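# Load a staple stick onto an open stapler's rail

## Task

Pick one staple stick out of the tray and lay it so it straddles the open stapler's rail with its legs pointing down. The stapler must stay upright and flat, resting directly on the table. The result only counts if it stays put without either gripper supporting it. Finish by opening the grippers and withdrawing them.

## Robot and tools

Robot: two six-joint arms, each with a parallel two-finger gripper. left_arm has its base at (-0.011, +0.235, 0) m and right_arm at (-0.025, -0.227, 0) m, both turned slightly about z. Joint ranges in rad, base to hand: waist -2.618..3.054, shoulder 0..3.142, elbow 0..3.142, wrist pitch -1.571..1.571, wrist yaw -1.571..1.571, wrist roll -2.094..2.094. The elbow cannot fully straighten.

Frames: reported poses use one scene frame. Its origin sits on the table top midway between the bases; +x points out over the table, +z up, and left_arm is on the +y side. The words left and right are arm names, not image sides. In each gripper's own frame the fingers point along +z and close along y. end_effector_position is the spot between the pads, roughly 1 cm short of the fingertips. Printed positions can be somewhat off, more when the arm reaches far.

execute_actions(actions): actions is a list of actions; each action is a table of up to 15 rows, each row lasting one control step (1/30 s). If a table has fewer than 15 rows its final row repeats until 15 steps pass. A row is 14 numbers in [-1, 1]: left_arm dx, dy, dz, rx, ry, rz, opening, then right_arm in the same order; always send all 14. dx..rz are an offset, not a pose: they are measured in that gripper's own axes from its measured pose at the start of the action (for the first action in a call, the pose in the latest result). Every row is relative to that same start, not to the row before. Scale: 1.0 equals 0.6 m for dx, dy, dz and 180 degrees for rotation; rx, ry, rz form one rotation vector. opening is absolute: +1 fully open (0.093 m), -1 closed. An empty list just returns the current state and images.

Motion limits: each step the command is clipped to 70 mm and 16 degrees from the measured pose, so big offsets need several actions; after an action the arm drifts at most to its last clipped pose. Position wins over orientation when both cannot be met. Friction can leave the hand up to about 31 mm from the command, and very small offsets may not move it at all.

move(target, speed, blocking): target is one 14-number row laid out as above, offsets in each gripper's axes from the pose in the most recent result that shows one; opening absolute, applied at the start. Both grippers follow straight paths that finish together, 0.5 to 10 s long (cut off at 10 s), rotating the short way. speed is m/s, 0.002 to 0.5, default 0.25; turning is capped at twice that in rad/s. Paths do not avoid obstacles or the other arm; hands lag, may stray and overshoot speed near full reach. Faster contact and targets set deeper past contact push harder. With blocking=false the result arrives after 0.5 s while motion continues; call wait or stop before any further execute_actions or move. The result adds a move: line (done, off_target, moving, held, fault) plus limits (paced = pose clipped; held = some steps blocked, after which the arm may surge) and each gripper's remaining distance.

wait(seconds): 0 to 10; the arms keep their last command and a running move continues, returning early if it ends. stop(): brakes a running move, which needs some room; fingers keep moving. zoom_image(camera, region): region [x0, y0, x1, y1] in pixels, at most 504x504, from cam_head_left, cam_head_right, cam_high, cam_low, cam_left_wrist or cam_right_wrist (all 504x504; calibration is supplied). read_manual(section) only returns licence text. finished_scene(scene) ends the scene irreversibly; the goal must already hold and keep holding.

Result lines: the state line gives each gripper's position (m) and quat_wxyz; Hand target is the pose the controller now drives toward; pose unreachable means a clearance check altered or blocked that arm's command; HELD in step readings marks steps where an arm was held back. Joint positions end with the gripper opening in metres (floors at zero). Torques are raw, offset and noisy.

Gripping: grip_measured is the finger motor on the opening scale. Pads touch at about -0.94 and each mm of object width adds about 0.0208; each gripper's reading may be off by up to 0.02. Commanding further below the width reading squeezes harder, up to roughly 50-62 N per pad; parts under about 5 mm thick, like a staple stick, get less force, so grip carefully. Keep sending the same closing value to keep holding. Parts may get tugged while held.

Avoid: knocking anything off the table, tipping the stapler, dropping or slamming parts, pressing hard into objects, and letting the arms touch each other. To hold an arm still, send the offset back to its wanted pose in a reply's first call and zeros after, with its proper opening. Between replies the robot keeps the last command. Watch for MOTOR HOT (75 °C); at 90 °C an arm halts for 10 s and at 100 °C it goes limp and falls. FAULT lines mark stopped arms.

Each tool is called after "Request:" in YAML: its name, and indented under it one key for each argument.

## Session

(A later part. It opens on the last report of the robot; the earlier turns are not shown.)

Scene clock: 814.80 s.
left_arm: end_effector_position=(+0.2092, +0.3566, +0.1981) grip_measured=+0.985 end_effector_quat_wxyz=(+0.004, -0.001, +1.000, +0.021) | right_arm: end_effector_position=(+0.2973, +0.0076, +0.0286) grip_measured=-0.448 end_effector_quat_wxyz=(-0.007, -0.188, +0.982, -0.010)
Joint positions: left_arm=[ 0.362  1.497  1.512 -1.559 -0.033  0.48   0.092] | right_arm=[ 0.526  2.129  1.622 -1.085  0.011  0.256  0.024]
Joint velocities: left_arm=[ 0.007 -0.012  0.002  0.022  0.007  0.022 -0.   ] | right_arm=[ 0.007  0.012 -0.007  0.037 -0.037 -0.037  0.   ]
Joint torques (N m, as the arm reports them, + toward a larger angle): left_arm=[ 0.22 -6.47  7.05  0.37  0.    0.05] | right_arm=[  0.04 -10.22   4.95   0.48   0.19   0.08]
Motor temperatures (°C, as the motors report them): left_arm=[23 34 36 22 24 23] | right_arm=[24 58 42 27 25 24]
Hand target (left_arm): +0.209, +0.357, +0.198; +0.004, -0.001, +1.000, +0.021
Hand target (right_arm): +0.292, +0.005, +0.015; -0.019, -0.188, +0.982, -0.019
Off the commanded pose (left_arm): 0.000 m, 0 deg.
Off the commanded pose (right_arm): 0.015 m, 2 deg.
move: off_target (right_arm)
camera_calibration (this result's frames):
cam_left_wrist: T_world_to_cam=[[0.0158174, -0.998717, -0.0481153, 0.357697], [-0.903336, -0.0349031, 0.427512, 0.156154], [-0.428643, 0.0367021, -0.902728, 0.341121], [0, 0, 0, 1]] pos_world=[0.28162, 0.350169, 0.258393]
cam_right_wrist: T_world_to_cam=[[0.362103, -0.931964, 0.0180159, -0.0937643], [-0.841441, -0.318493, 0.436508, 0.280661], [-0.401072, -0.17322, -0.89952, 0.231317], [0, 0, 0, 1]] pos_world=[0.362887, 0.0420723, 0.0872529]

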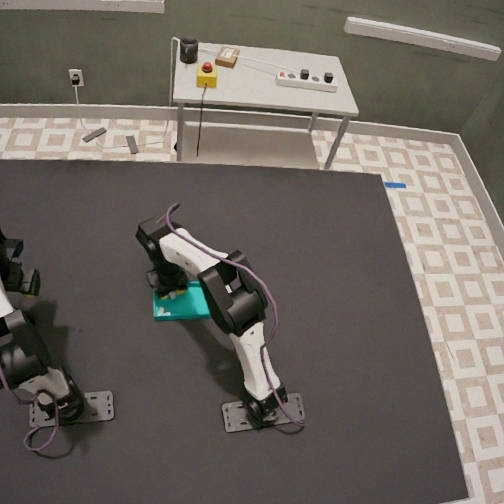

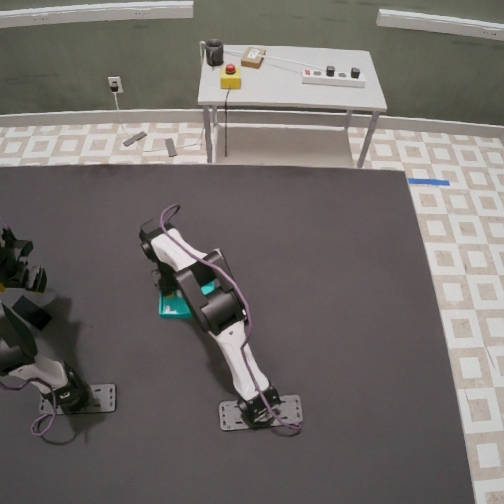

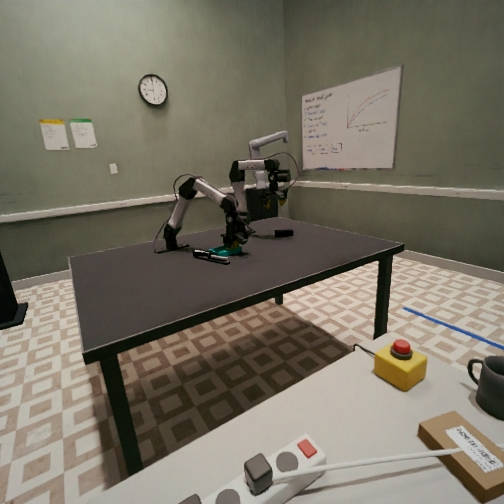

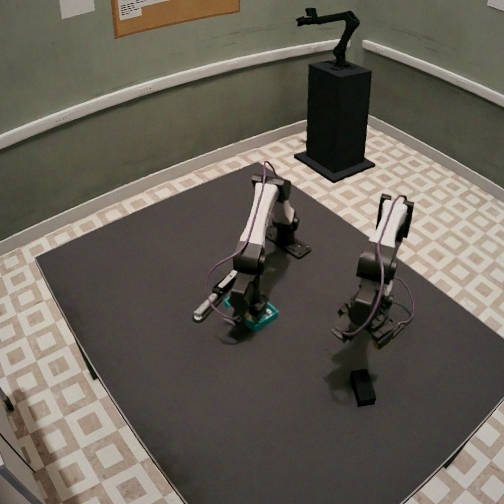

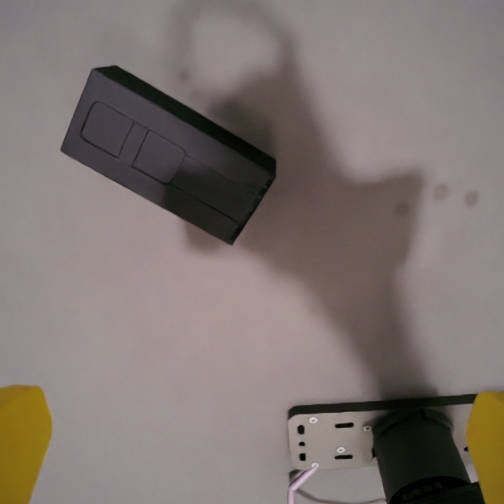

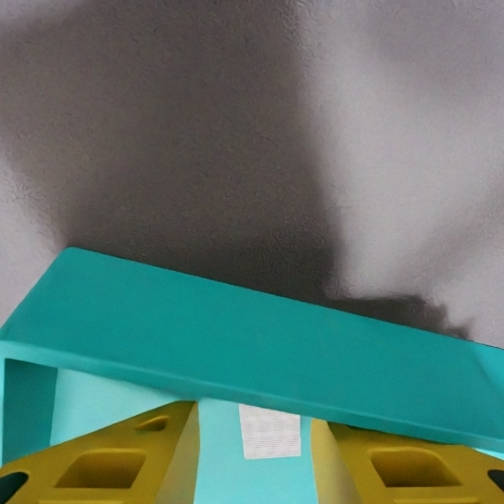

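Request:
move:
  target: [0,0,0,0,0,0,1, 0.004,0,0.022,0,0.005,0,-0.45]
  speed: 0.03

Request:
move:
  target: [0,0,0,0,0,0,1, 0,0,0,0,0,0,-0.8]

Request:
move:
  target: [0,0,0,0,0,0,1, 0.02,0,-0.1,0,0,0,-0.8]
  speed: 0.06

Scene clock: 824.07 s.
left_arm: end_effector_position=(+0.2092, +0.3566, +0.1981) grip_measured=+0.985 end_effector_quat_wxyz=(+0.004, -0.001, +1.000, +0.021) | right_arm: end_effector_position=(+0.2984, +0.0084, +0.0285) grip_measured=-0.448 end_effector_quat_wxyz=(-0.004, -0.188, +0.982, -0.008)
Joint positions: left_arm=[ 0.362  1.497  1.512 -1.559 -0.033  0.48   0.092] | right_arm=[ 0.526  2.129  1.622 -1.079  0.011  0.256  0.024]
Joint velocities: left_arm=[-0.012  0.017  0.002 -0.022 -0.066 -0.007  0.001] | right_arm=[ 0.007 -0.007  0.007  0.007 -0.066 -0.022  0.001]
Joint torques (N m, as the arm reports them, + toward a larger angle): left_arm=[ 0.2  -6.38  7.1   0.37  0.01  0.05] | right_arm=[ -0.47 -10.29   4.85   0.55   0.1    0.06]
Motor temperatures (°C, as the motors report them): left_arm=[23 34 36 22 24 23] | right_arm=[24 58 41 27 25 24]
Hand target (left_arm): +0.209, +0.357, +0.198; +0.004, -0.001, +1.000, +0.021
Hand target (right_arm): +0.295, +0.006, +0.016; -0.015, -0.188, +0.982, -0.011
Off the commanded pose (left_arm): 0.000 m, 0 deg.
Off the commanded pose (right_arm): 0.014 m, 1 deg.
move: off_target (right_arm)
camera_calibration (this result's frames):
cam_left_wrist: T_world_to_cam=[[0.0158174, -0.998717, -0.0481153, 0.357697], [-0.903336, -0.0349031, 0.427512, 0.156154], [-0.428643, 0.0367021, -0.902728, 0.341121], [0, 0, 0, 1]] pos_world=[0.28162, 0.350169, 0.258393]
cam_right_wrist: T_world_to_cam=[[0.362023, -0.932023, 0.0165274, -0.0933365], [-0.843442, -0.319964, 0.431542, 0.282625], [-0.396919, -0.170168, -0.901941, 0.230689], [0, 0, 0, 1]] pos_world=[0.363732, 0.0426939, 0.0876459]

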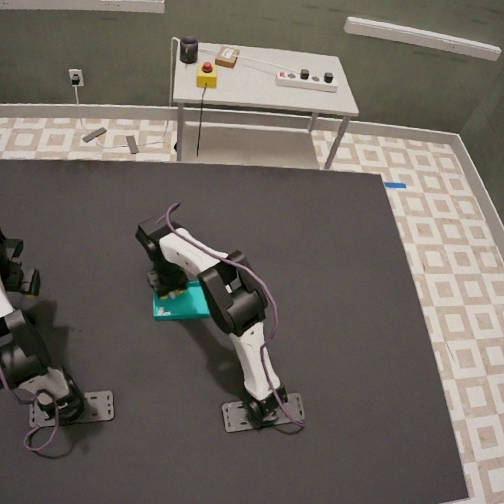

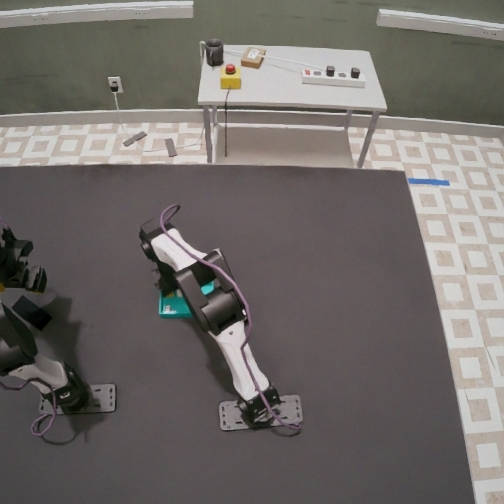

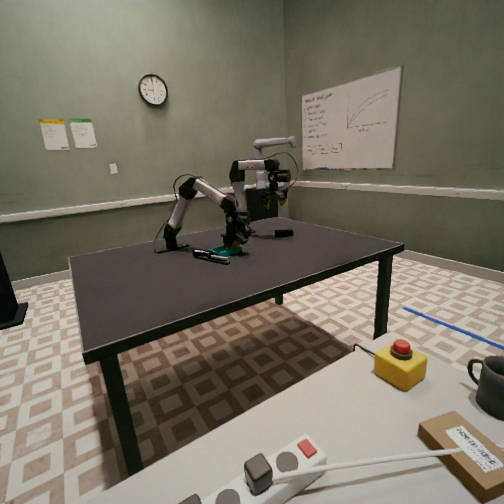

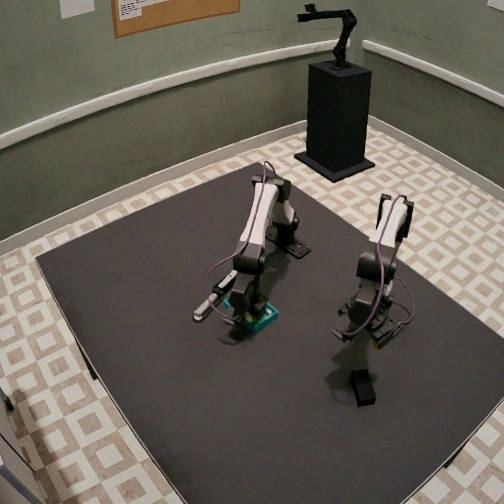

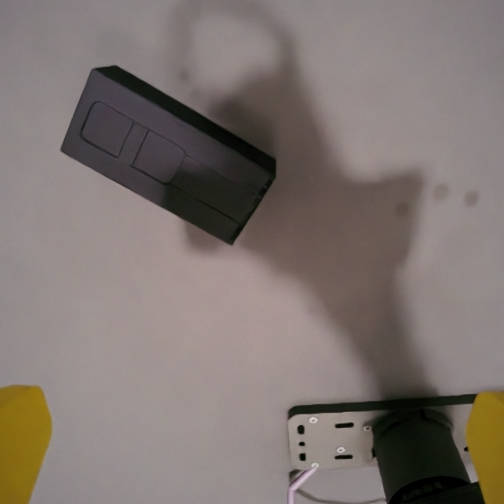

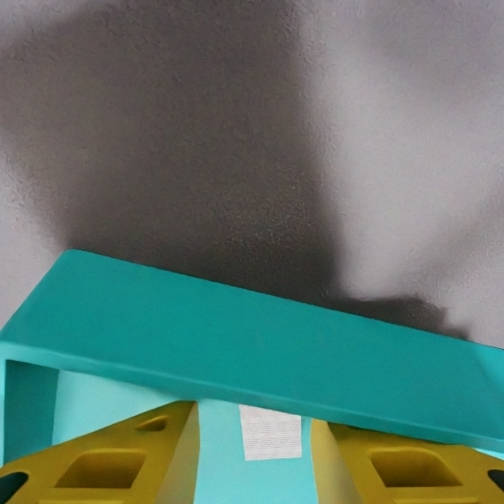

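Scene clock: 824.57 s.
left_arm: end_effector_position=(+0.2092, +0.3566, +0.1981) grip_measured=+0.985 end_effector_quat_wxyz=(+0.004, -0.001, +1.000, +0.021) | right_arm: end_effector_position=(+0.2984, +0.0084, +0.0285) grip_measured=-0.798 end_effector_quat_wxyz=(-0.004, -0.188, +0.982, -0.008)
Joint positions: left_arm=[ 0.362  1.497  1.512 -1.559 -0.033  0.48   0.092] | right_arm=[ 0.526  2.129  1.622 -1.079  0.011  0.256  0.007]
Joint velocities: left_arm=[ 0.007 -0.012  0.007 -0.007 -0.037 -0.066 -0.001] | right_arm=[ 0.012  0.002 -0.002 -0.095 -0.022 -0.007  0.   ]
Joint torques (N m, as the arm reports them, + toward a larger angle): left_arm=[ 0.16 -6.43  7.05  0.37  0.    0.04] | right_arm=[ -0.4  -11.87   7.21   0.36   0.15   0.03]
Motor temperatures (°C, as the motors report them): left_arm=[23 34 36 22 24 23] | right_arm=[24 58 41 27 25 24]
Hand target (left_arm): +0.209, +0.357, +0.198; +0.004, -0.001, +1.000, +0.021
Hand target (right_arm): +0.298, +0.008, +0.029; -0.004, -0.188, +0.982, -0.008
Off the commanded pose (left_arm): 0.000 m, 0 deg.
Off the commanded pose (right_arm): 0.000 m, 0 deg.
move: done
camera_calibration (this result's frames):
cam_left_wrist: T_world_to_cam=[[0.0158174, -0.998717, -0.0481153, 0.357697], [-0.903336, -0.0349031, 0.427512, 0.156154], [-0.428643, 0.0367021, -0.902728, 0.341121], [0, 0, 0, 1]] pos_world=[0.28162, 0.350169, 0.258393]
cam_right_wrist: T_world_to_cam=[[0.362023, -0.932023, 0.0165274, -0.0933365], [-0.843442, -0.319964, 0.431542, 0.282625], [-0.396919, -0.170168, -0.901941, 0.230689], [0, 0, 0, 1]] pos_world=[0.363732, 0.0426939, 0.0876459]

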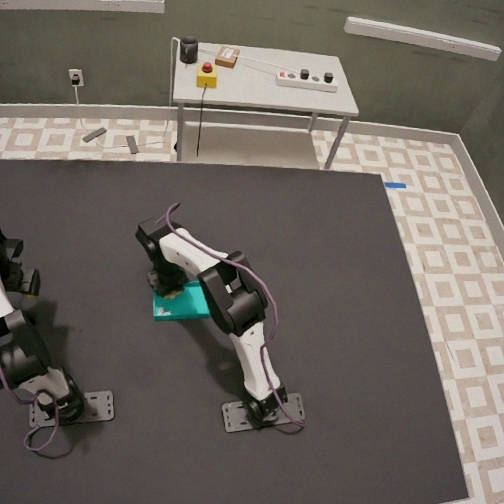

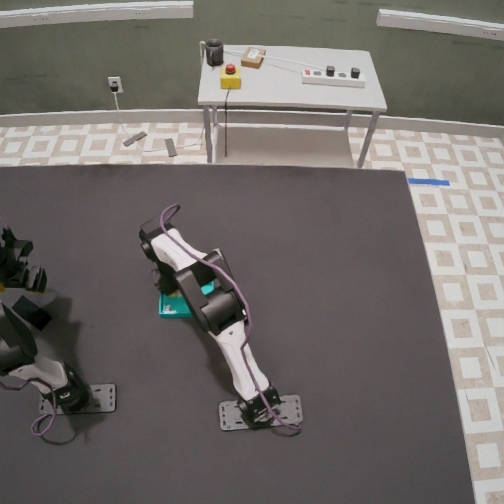

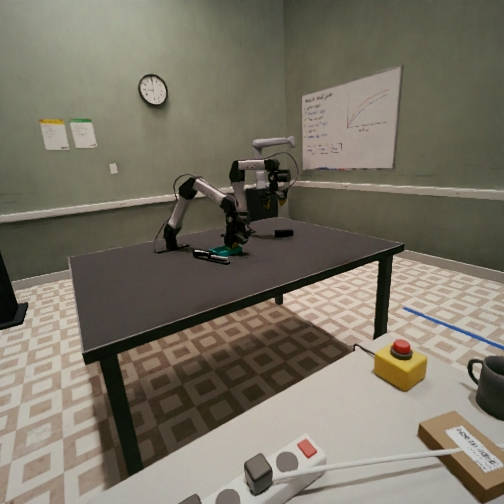

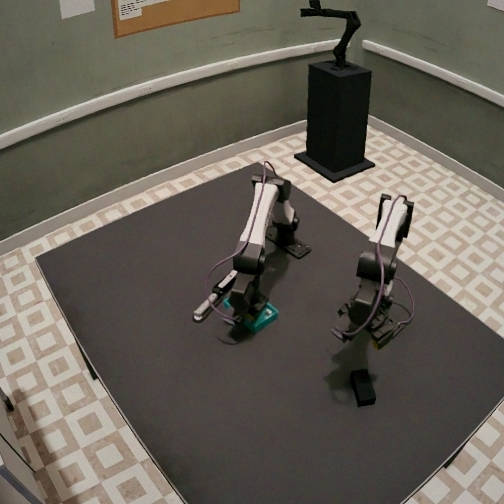

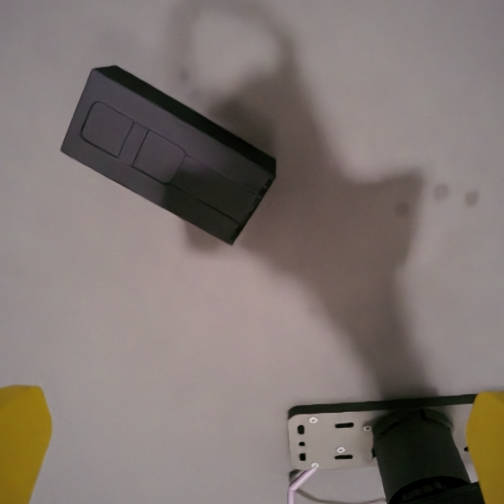

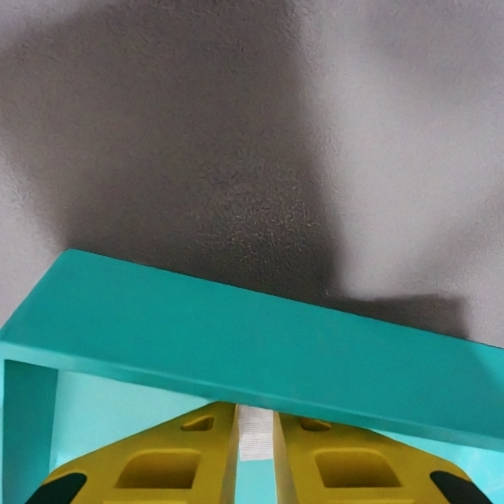

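Scene clock: 826.07 s.
left_arm: end_effector_position=(+0.2092, +0.3566, +0.1981) grip_measured=+0.985 end_effector_quat_wxyz=(+0.004, -0.001, +1.000, +0.021) | right_arm: end_effector_position=(+0.2881, +0.0008, +0.0809) grip_measured=-0.798 end_effector_quat_wxyz=(-0.011, -0.188, +0.982, -0.011)
Joint positions: left_arm=[ 0.362  1.497  1.512 -1.559 -0.033  0.48   0.092] | right_arm=[ 0.526  2.054  1.718 -1.264  0.011  0.256  0.007]
Joint velocities: left_arm=[ 0.002 -0.022 -0.002 -0.022  0.007  0.022  0.003] | right_arm=[ 0.012  0.002  0.012  0.051 -0.007 -0.051 -0.001]
Joint torques (N m, as the arm reports them, + toward a larger angle): left_arm=[ 0.2  -6.47  7.15  0.37 -0.01  0.08] | right_arm=[  0.27 -12.07   8.9    0.2    0.11   0.14]
Motor temperatures (°C, as the motors report them): left_arm=[23 34 36 22 24 23] | right_arm=[24 59 42 27 25 24]
Hand target (left_arm): +0.209, +0.357, +0.198; +0.004, -0.001, +1.000, +0.021
Hand target (right_arm): +0.287, +0.005, +0.089; -0.005, -0.188, +0.982, -0.008
Off the commanded pose (left_arm): 0.000 m, 0 deg.
Off the commanded pose (right_arm): 0.009 m, 1 deg.
move: done
camera_calibration (this result's frames):
cam_left_wrist: T_world_to_cam=[[0.0158174, -0.998717, -0.0481153, 0.357697], [-0.903336, -0.0349031, 0.427512, 0.156154], [-0.428643, 0.0367021, -0.902728, 0.341121], [0, 0, 0, 1]] pos_world=[0.28162, 0.350169, 0.258393]
cam_right_wrist: T_world_to_cam=[[0.362232, -0.931869, 0.020198, -0.0979027], [-0.838464, -0.316306, 0.443766, 0.246423], [-0.407143, -0.177682, -0.895915, 0.275], [0, 0, 0, 1]] pos_world=[0.354045, 0.035575, 0.139]

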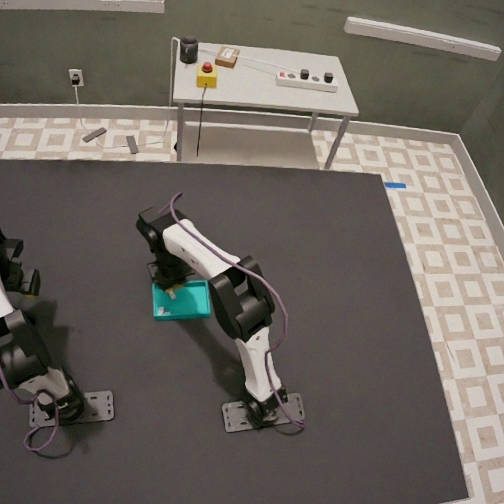

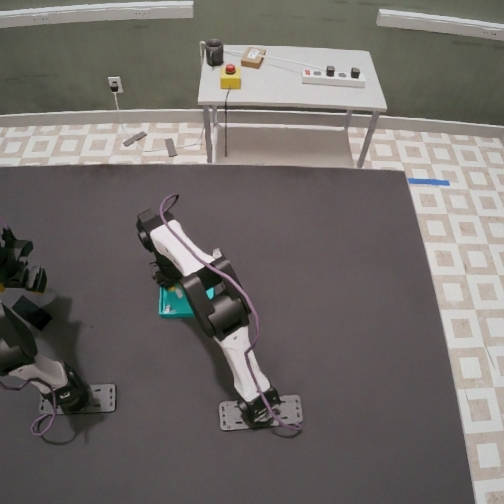

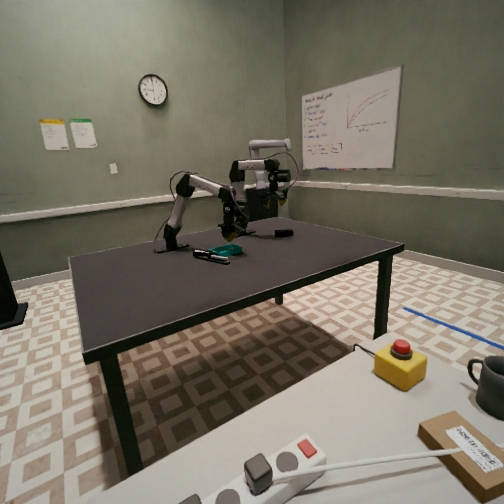

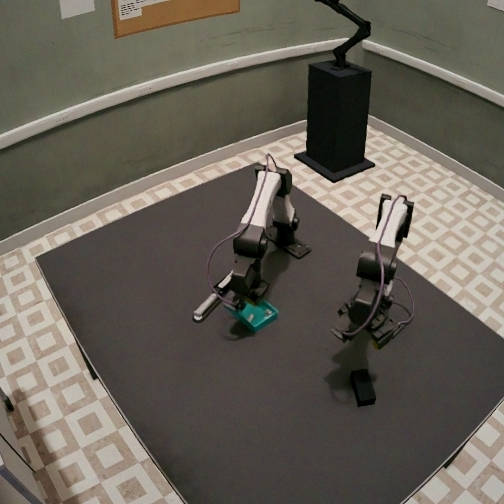

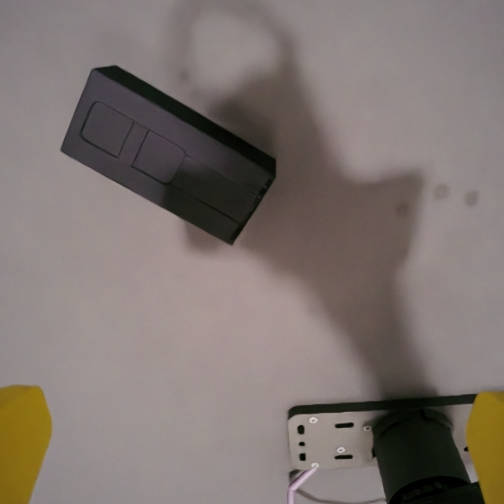

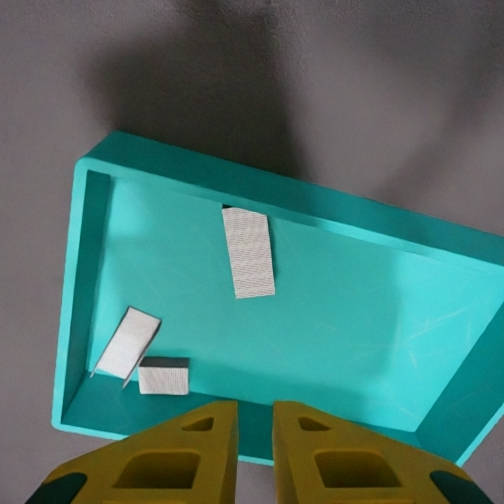

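Request:
move:
  target: [0,0,0,0,0,0,1, 0.004,0.008,0.075,0.01,0,0,-0.45]
  speed: 0.05

Scene clock: 839.03 s.
left_arm: end_effector_position=(+0.2092, +0.3566, +0.1981) grip_measured=+0.985 end_effector_quat_wxyz=(+0.004, -0.001, +1.000, +0.021) | right_arm: end_effector_position=(+0.2869, +0.0054, +0.0473) grip_measured=-0.452 end_effector_quat_wxyz=(-0.000, -0.188, +0.982, -0.015)
Joint positions: left_arm=[ 0.362  1.497  1.512 -1.559 -0.033  0.48   0.092] | right_arm=[ 0.545  2.068  1.604 -1.122  0.027  0.273  0.024]
Joint velocities: left_arm=[-0.002  0.007  0.002 -0.022  0.007 -0.022  0.   ] | right_arm=[ 0.012  0.002  0.002  0.022 -0.11  -0.051 -0.   ]
Joint torques (N m, as the arm reports them, + toward a larger angle): left_arm=[ 0.11 -6.43  7.11  0.37 -0.01  0.06] | right_arm=[  0.21 -10.02   5.54   0.43   0.26   0.15]
Motor temperatures (°C, as the motors report them): left_arm=[23 34 36 22 24 23] | right_arm=[24 60 43 26 25 24]
Hand target (left_arm): +0.209, +0.357, +0.198; +0.004, -0.001, +1.000, +0.021
Hand target (right_arm): +0.283, +0.004, +0.036; -0.008, -0.188, +0.982, -0.027
Off the commanded pose (left_arm): 0.000 m, 0 deg.
Off the commanded pose (right_arm): 0.012 m, 2 deg.
move: off_target (right_arm)
camera_calibration (this result's frames):
cam_left_wrist: T_world_to_cam=[[0.0158174, -0.998717, -0.0481153, 0.357697], [-0.903336, -0.0349031, 0.427512, 0.156154], [-0.428643, 0.0367021, -0.902728, 0.341121], [0, 0, 0, 1]] pos_world=[0.28162, 0.350169, 0.258393]
cam_right_wrist: T_world_to_cam=[[0.363414, -0.931081, 0.0319049, -0.0933934], [-0.847437, -0.316152, 0.426494, 0.265202], [-0.387014, -0.182032, -0.903927, 0.239884], [0, 0, 0, 1]] pos_world=[0.351522, 0.0405541, 0.10671]

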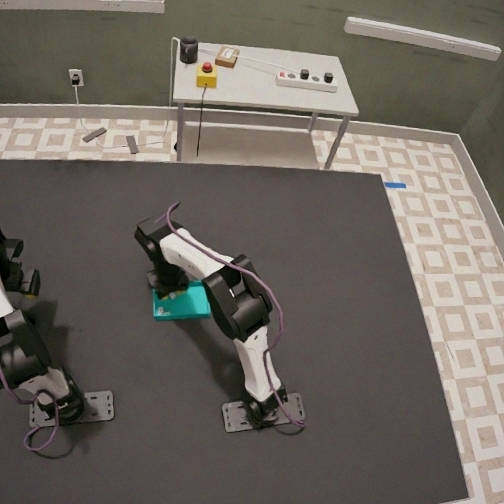

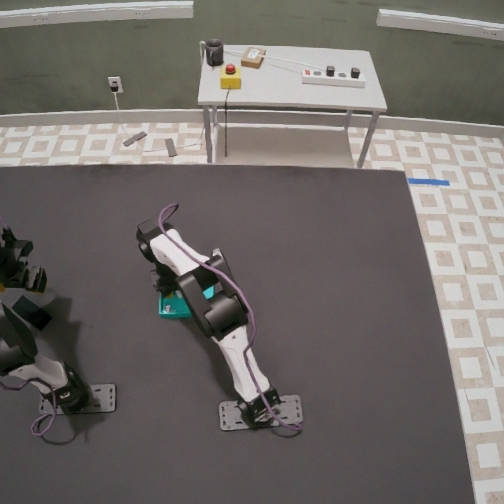

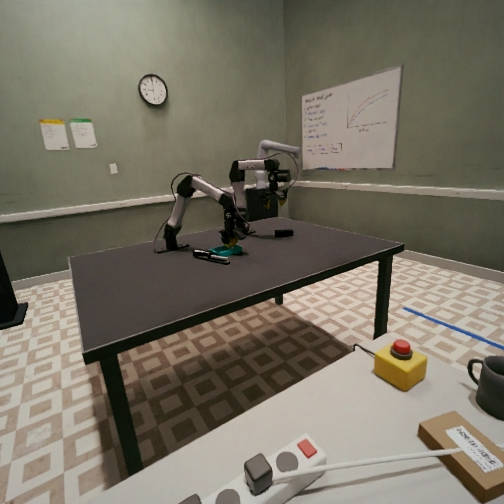

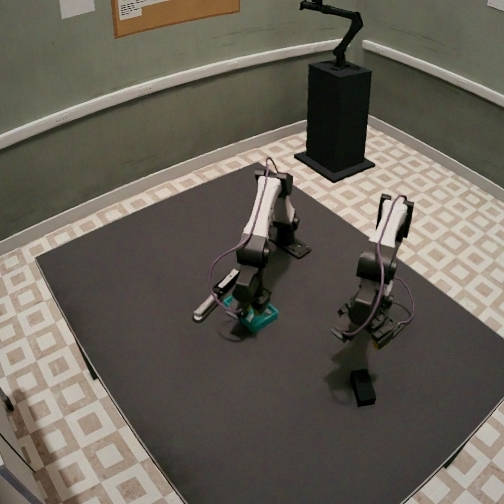

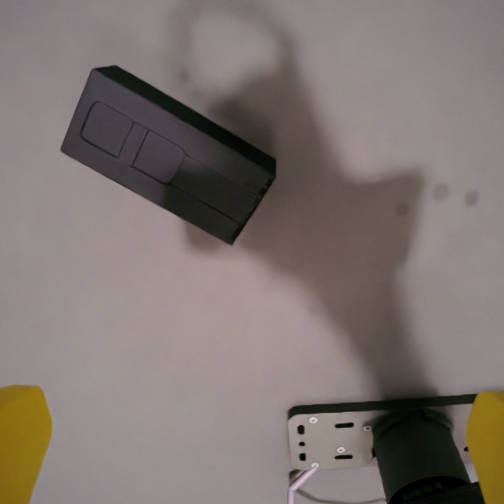

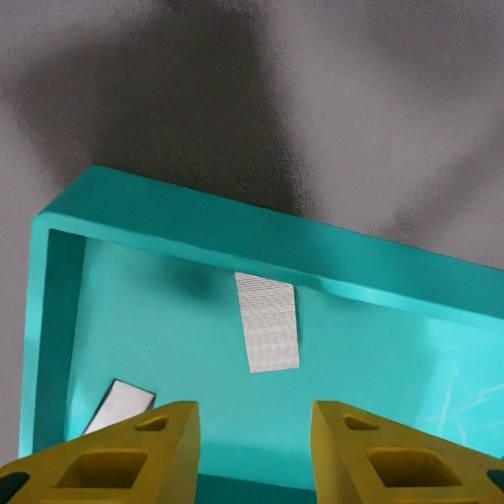

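Request:
move:
  target: [0,0,0,0,0,0,1, -0.004,-0.012,0.06,0.01,0,0,-0.45]
  speed: 0.04

Scene clock: 844.93 s.
left_arm: end_effector_position=(+0.2092, +0.3566, +0.1981) grip_measured=+0.985 end_effector_quat_wxyz=(+0.004, -0.001, +1.000, +0.021) | right_arm: end_effector_position=(+0.2925, +0.0061, +0.0230) grip_measured=-0.452 end_effector_quat_wxyz=(+0.010, -0.188, +0.982, -0.020)
Joint positions: left_arm=[ 0.362  1.497  1.512 -1.559 -0.033  0.48   0.092] | right_arm=[ 0.545  2.097  1.548 -1.021  0.044  0.273  0.024]
Joint velocities: left_arm=[ 0.002  0.007 -0.007 -0.007 -0.022  0.022 -0.001] | right_arm=[-0.032 -0.017  0.017  0.051 -0.022 -0.125 -0.001]
Joint torques (N m, as the arm reports them, + toward a larger angle): left_arm=[ 0.18 -6.44  7.11  0.37 -0.01  0.03] | right_arm=[ -0.9  -10.21   5.33   0.49   0.3   -0.07]
Motor temperatures (°C, as the motors report them): left_arm=[23 34 36 22 24 23] | right_arm=[24 60 43 26 25 24]
Hand target (left_arm): +0.209, +0.357, +0.198; +0.004, -0.001, +1.000, +0.021
Hand target (right_arm): +0.292, -0.001, +0.012; +0.002, -0.189, +0.982, -0.031
Off the commanded pose (left_arm): 0.000 m, 0 deg.
Off the commanded pose (right_arm): 0.014 m, 2 deg.
move: off_target (right_arm)
camera_calibration (this result's frames):
cam_left_wrist: T_world_to_cam=[[0.0158174, -0.998717, -0.0481153, 0.357697], [-0.903336, -0.0349031, 0.427512, 0.156154], [-0.428643, 0.0367021, -0.902728, 0.341121], [0, 0, 0, 1]] pos_world=[0.28162, 0.350169, 0.258393]
cam_right_wrist: T_world_to_cam=[[0.362654, -0.930882, 0.0440672, -0.0941166], [-0.856939, -0.314517, 0.408332, 0.283717], [-0.366249, -0.185846, -0.911769, 0.214266], [0, 0, 0, 1]] pos_world=[0.355735, 0.041443, 0.0836575]

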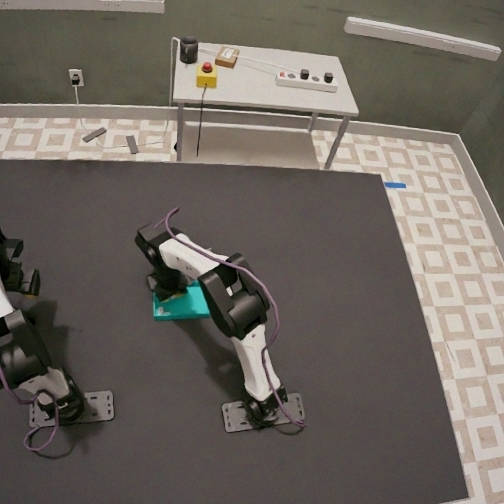

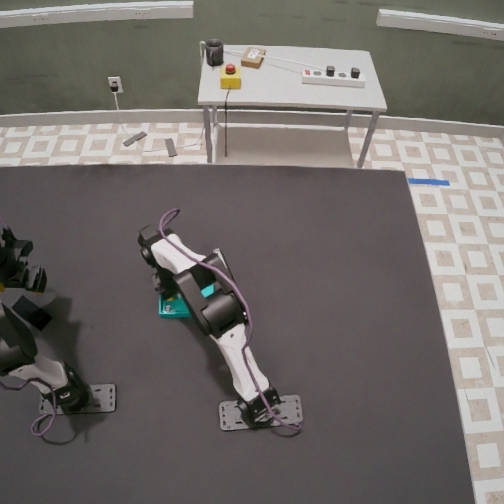

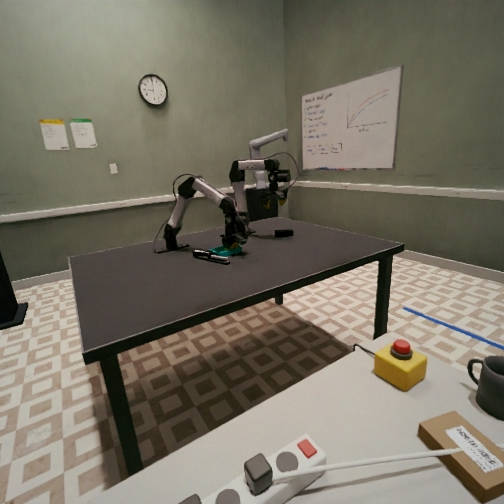

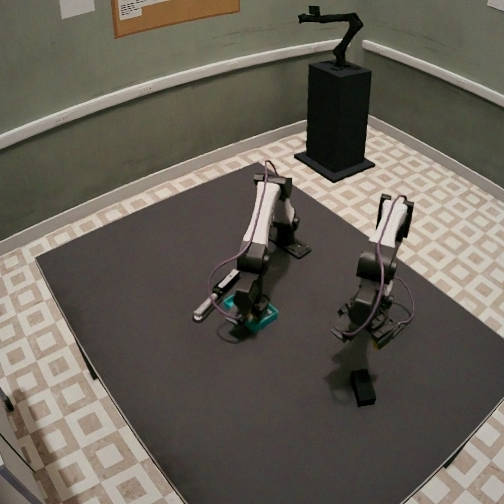

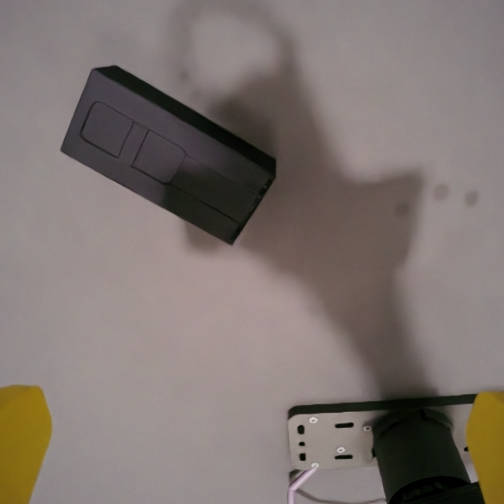

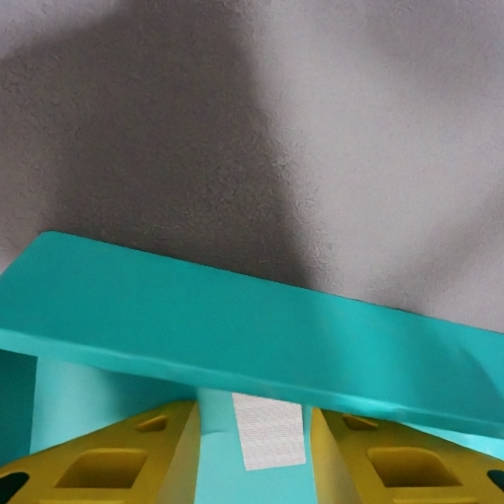

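At floor depth now. Close and lift.

Request:
move:
  target: [0,0,0,0,0,0,1, 0,0,0,0,0,0,-0.8]

Request:
move:
  target: [0,0,0,0,0,0,1, 0.01,0,-0.12,0.01,0,0,-0.8]
  speed: 0.06

Scene clock: 849.33 s.
left_arm: end_effector_position=(+0.2092, +0.3566, +0.1981) grip_measured=+0.985 end_effector_quat_wxyz=(+0.004, -0.001, +1.000, +0.021) | right_arm: end_effector_position=(+0.2929, +0.0063, +0.0230) grip_measured=-0.788 end_effector_quat_wxyz=(+0.011, -0.188, +0.982, -0.019)
Joint positions: left_arm=[ 0.362  1.497  1.512 -1.559 -0.033  0.48   0.092] | right_arm=[ 0.545  2.097  1.548 -1.019  0.045  0.273  0.007]
Joint velocities: left_arm=[-0.002  0.017 -0.002 -0.007  0.037 -0.007 -0.   ] | right_arm=[ 0.012 -0.002  0.002 -0.007  0.007  0.066  0.001]
Joint torques (N m, as the arm reports them, + toward a larger angle): left_arm=[ 0.1  -6.45  7.13  0.37  0.01  0.04] | right_arm=[ -0.36 -11.42   7.08   0.37   0.19   0.05]
Motor temperatures (°C, as the motors report them): left_arm=[23 34 36 22 24 23] | right_arm=[24 60 42 26 25 24]
Hand target (left_arm): +0.209, +0.357, +0.198; +0.004, -0.001, +1.000, +0.021
Hand target (right_arm): +0.293, +0.006, +0.023; +0.010, -0.188, +0.982, -0.020
Off the commanded pose (left_arm): 0.000 m, 0 deg.
Off the commanded pose (right_arm): 0.000 m, 0 deg.
move: done
camera_calibration (this result's frames):
cam_left_wrist: T_world_to_cam=[[0.0158174, -0.998717, -0.0481153, 0.357697], [-0.903336, -0.0349031, 0.427512, 0.156154], [-0.428643, 0.0367021, -0.902728, 0.341121], [0, 0, 0, 1]] pos_world=[0.28162, 0.350169, 0.258393]
cam_right_wrist: T_world_to_cam=[[0.362576, -0.930919, 0.0439057, -0.0940239], [-0.857651, -0.314864, 0.406566, 0.284387], [-0.364655, -0.185067, -0.912566, 0.214007], [0, 0, 0, 1]] pos_world=[0.356035, 0.0416204, 0.0838019]

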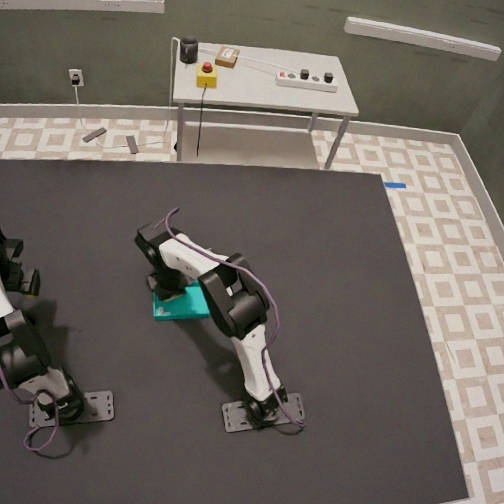

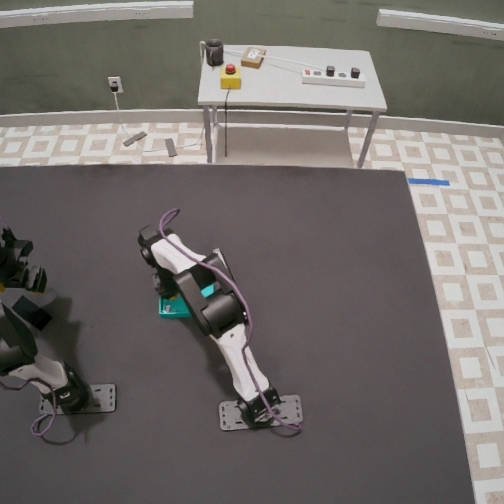

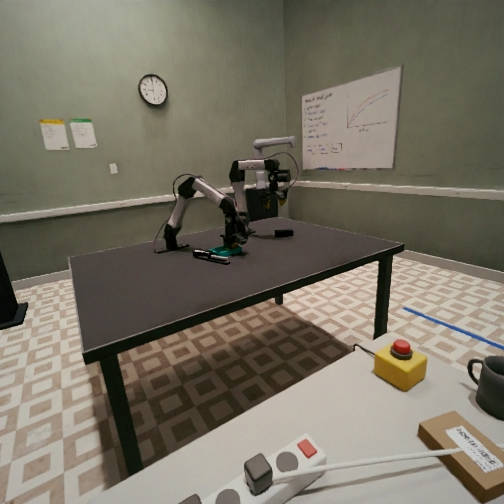

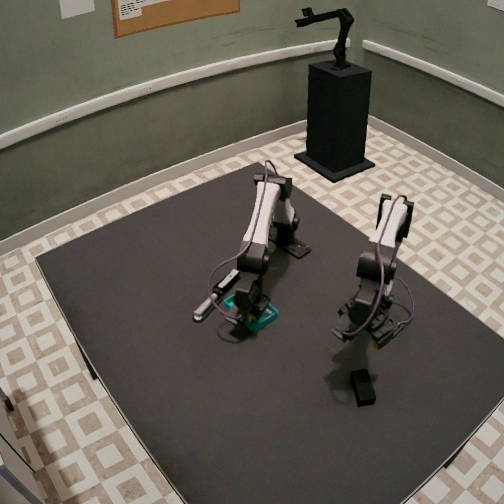

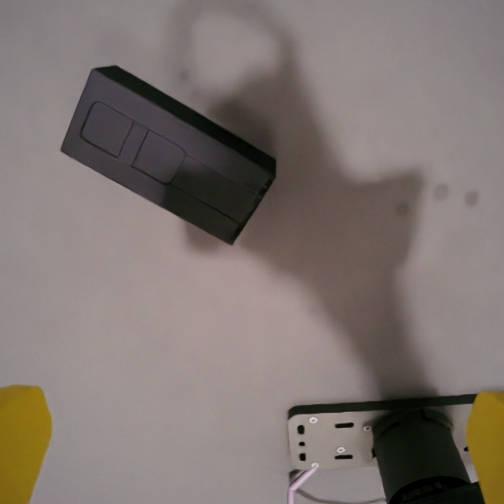

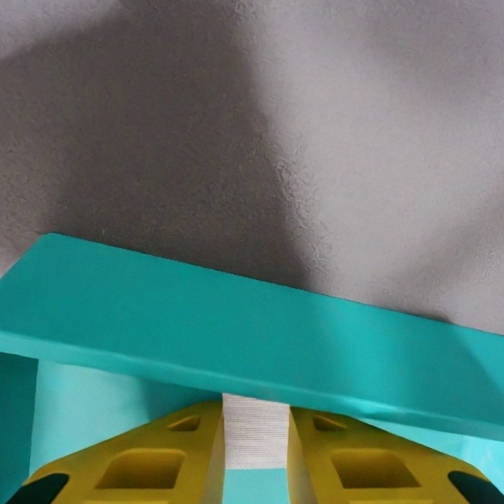

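Scene clock: 851.03 s.
left_arm: end_effector_position=(+0.2092, +0.3566, +0.1981) grip_measured=+0.985 end_effector_quat_wxyz=(+0.004, -0.001, +1.000, +0.021) | right_arm: end_effector_position=(+0.2842, +0.0041, +0.0869) grip_measured=-0.788 end_effector_quat_wxyz=(+0.005, -0.189, +0.981, -0.032)
Joint positions: left_arm=[ 0.362  1.497  1.512 -1.559 -0.033  0.48   0.092] | right_arm=[ 0.561  2.039  1.719 -1.272  0.062  0.289  0.007]
Joint velocities: left_arm=[-0.017 -0.002  0.007  0.051  0.022  0.007  0.001] | right_arm=[ 0.017 -0.007  0.002  0.037  0.022 -0.007 -0.001]
Joint torques (N m, as the arm reports them, + toward a larger angle): left_arm=[ 0.29 -6.44  7.1   0.37  0.01  0.07] | right_arm=[  0.14 -11.77   8.97   0.3    0.29   0.15]
Motor temperatures (°C, as the motors report them): left_arm=[23 34 36 22 24 23] | right_arm=[24 60 43 26 25 24]
Hand target (left_arm): +0.209, +0.357, +0.198; +0.004, -0.001, +1.000, +0.021
Hand target (right_arm): +0.285, +0.006, +0.095; +0.014, -0.188, +0.981, -0.034
Off the commanded pose (left_arm): 0.000 m, 0 deg.
Off the commanded pose (right_arm): 0.008 m, 1 deg.
move: done
camera_calibration (this result's frames):
cam_left_wrist: T_world_to_cam=[[0.0158174, -0.998717, -0.0481153, 0.357697], [-0.903336, -0.0349031, 0.427512, 0.156154], [-0.428643, 0.0367021, -0.902728, 0.341121], [0, 0, 0, 1]] pos_world=[0.28162, 0.350169, 0.258393]
cam_right_wrist: T_world_to_cam=[[0.36355, -0.929177, 0.0667977, -0.0980274], [-0.85407, -0.303811, 0.422212, 0.247818], [-0.372016, -0.210545, -0.904033, 0.270279], [0, 0, 0, 1]] pos_world=[0.34784, 0.041111, 0.146257]

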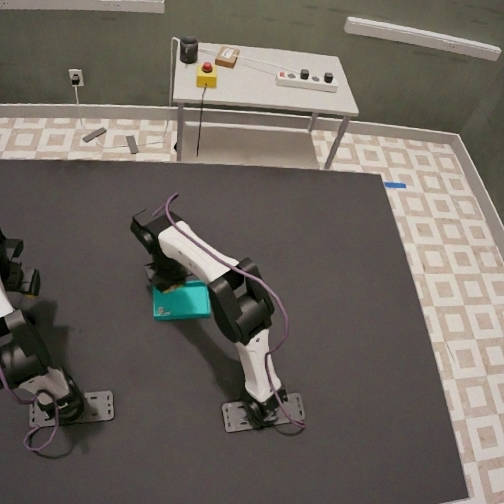

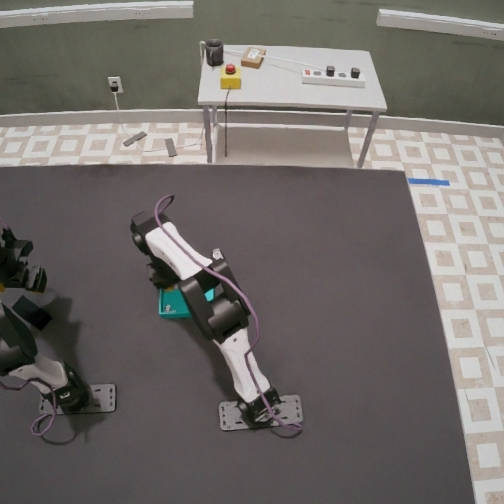

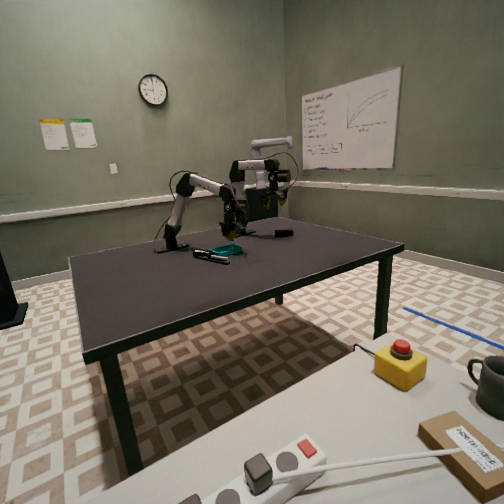

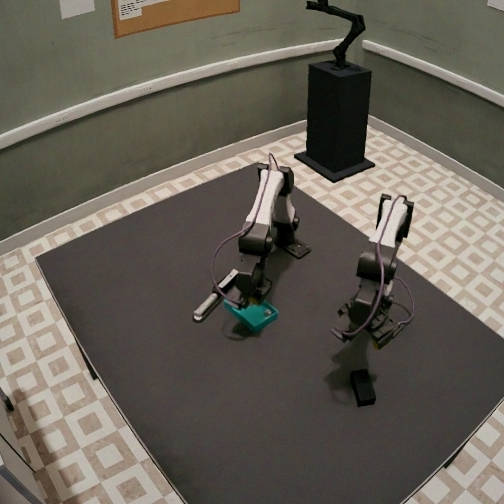

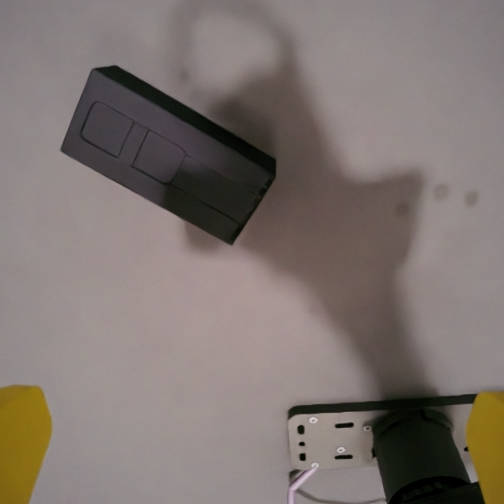

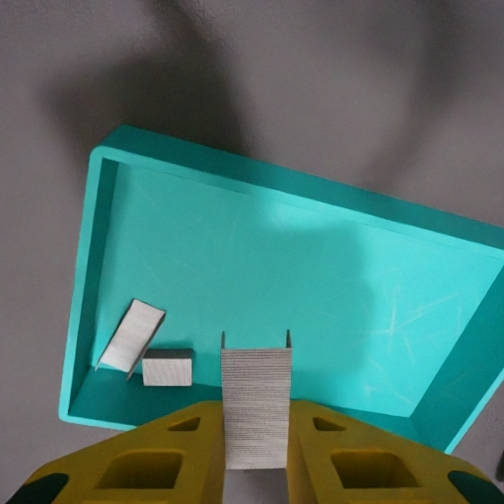

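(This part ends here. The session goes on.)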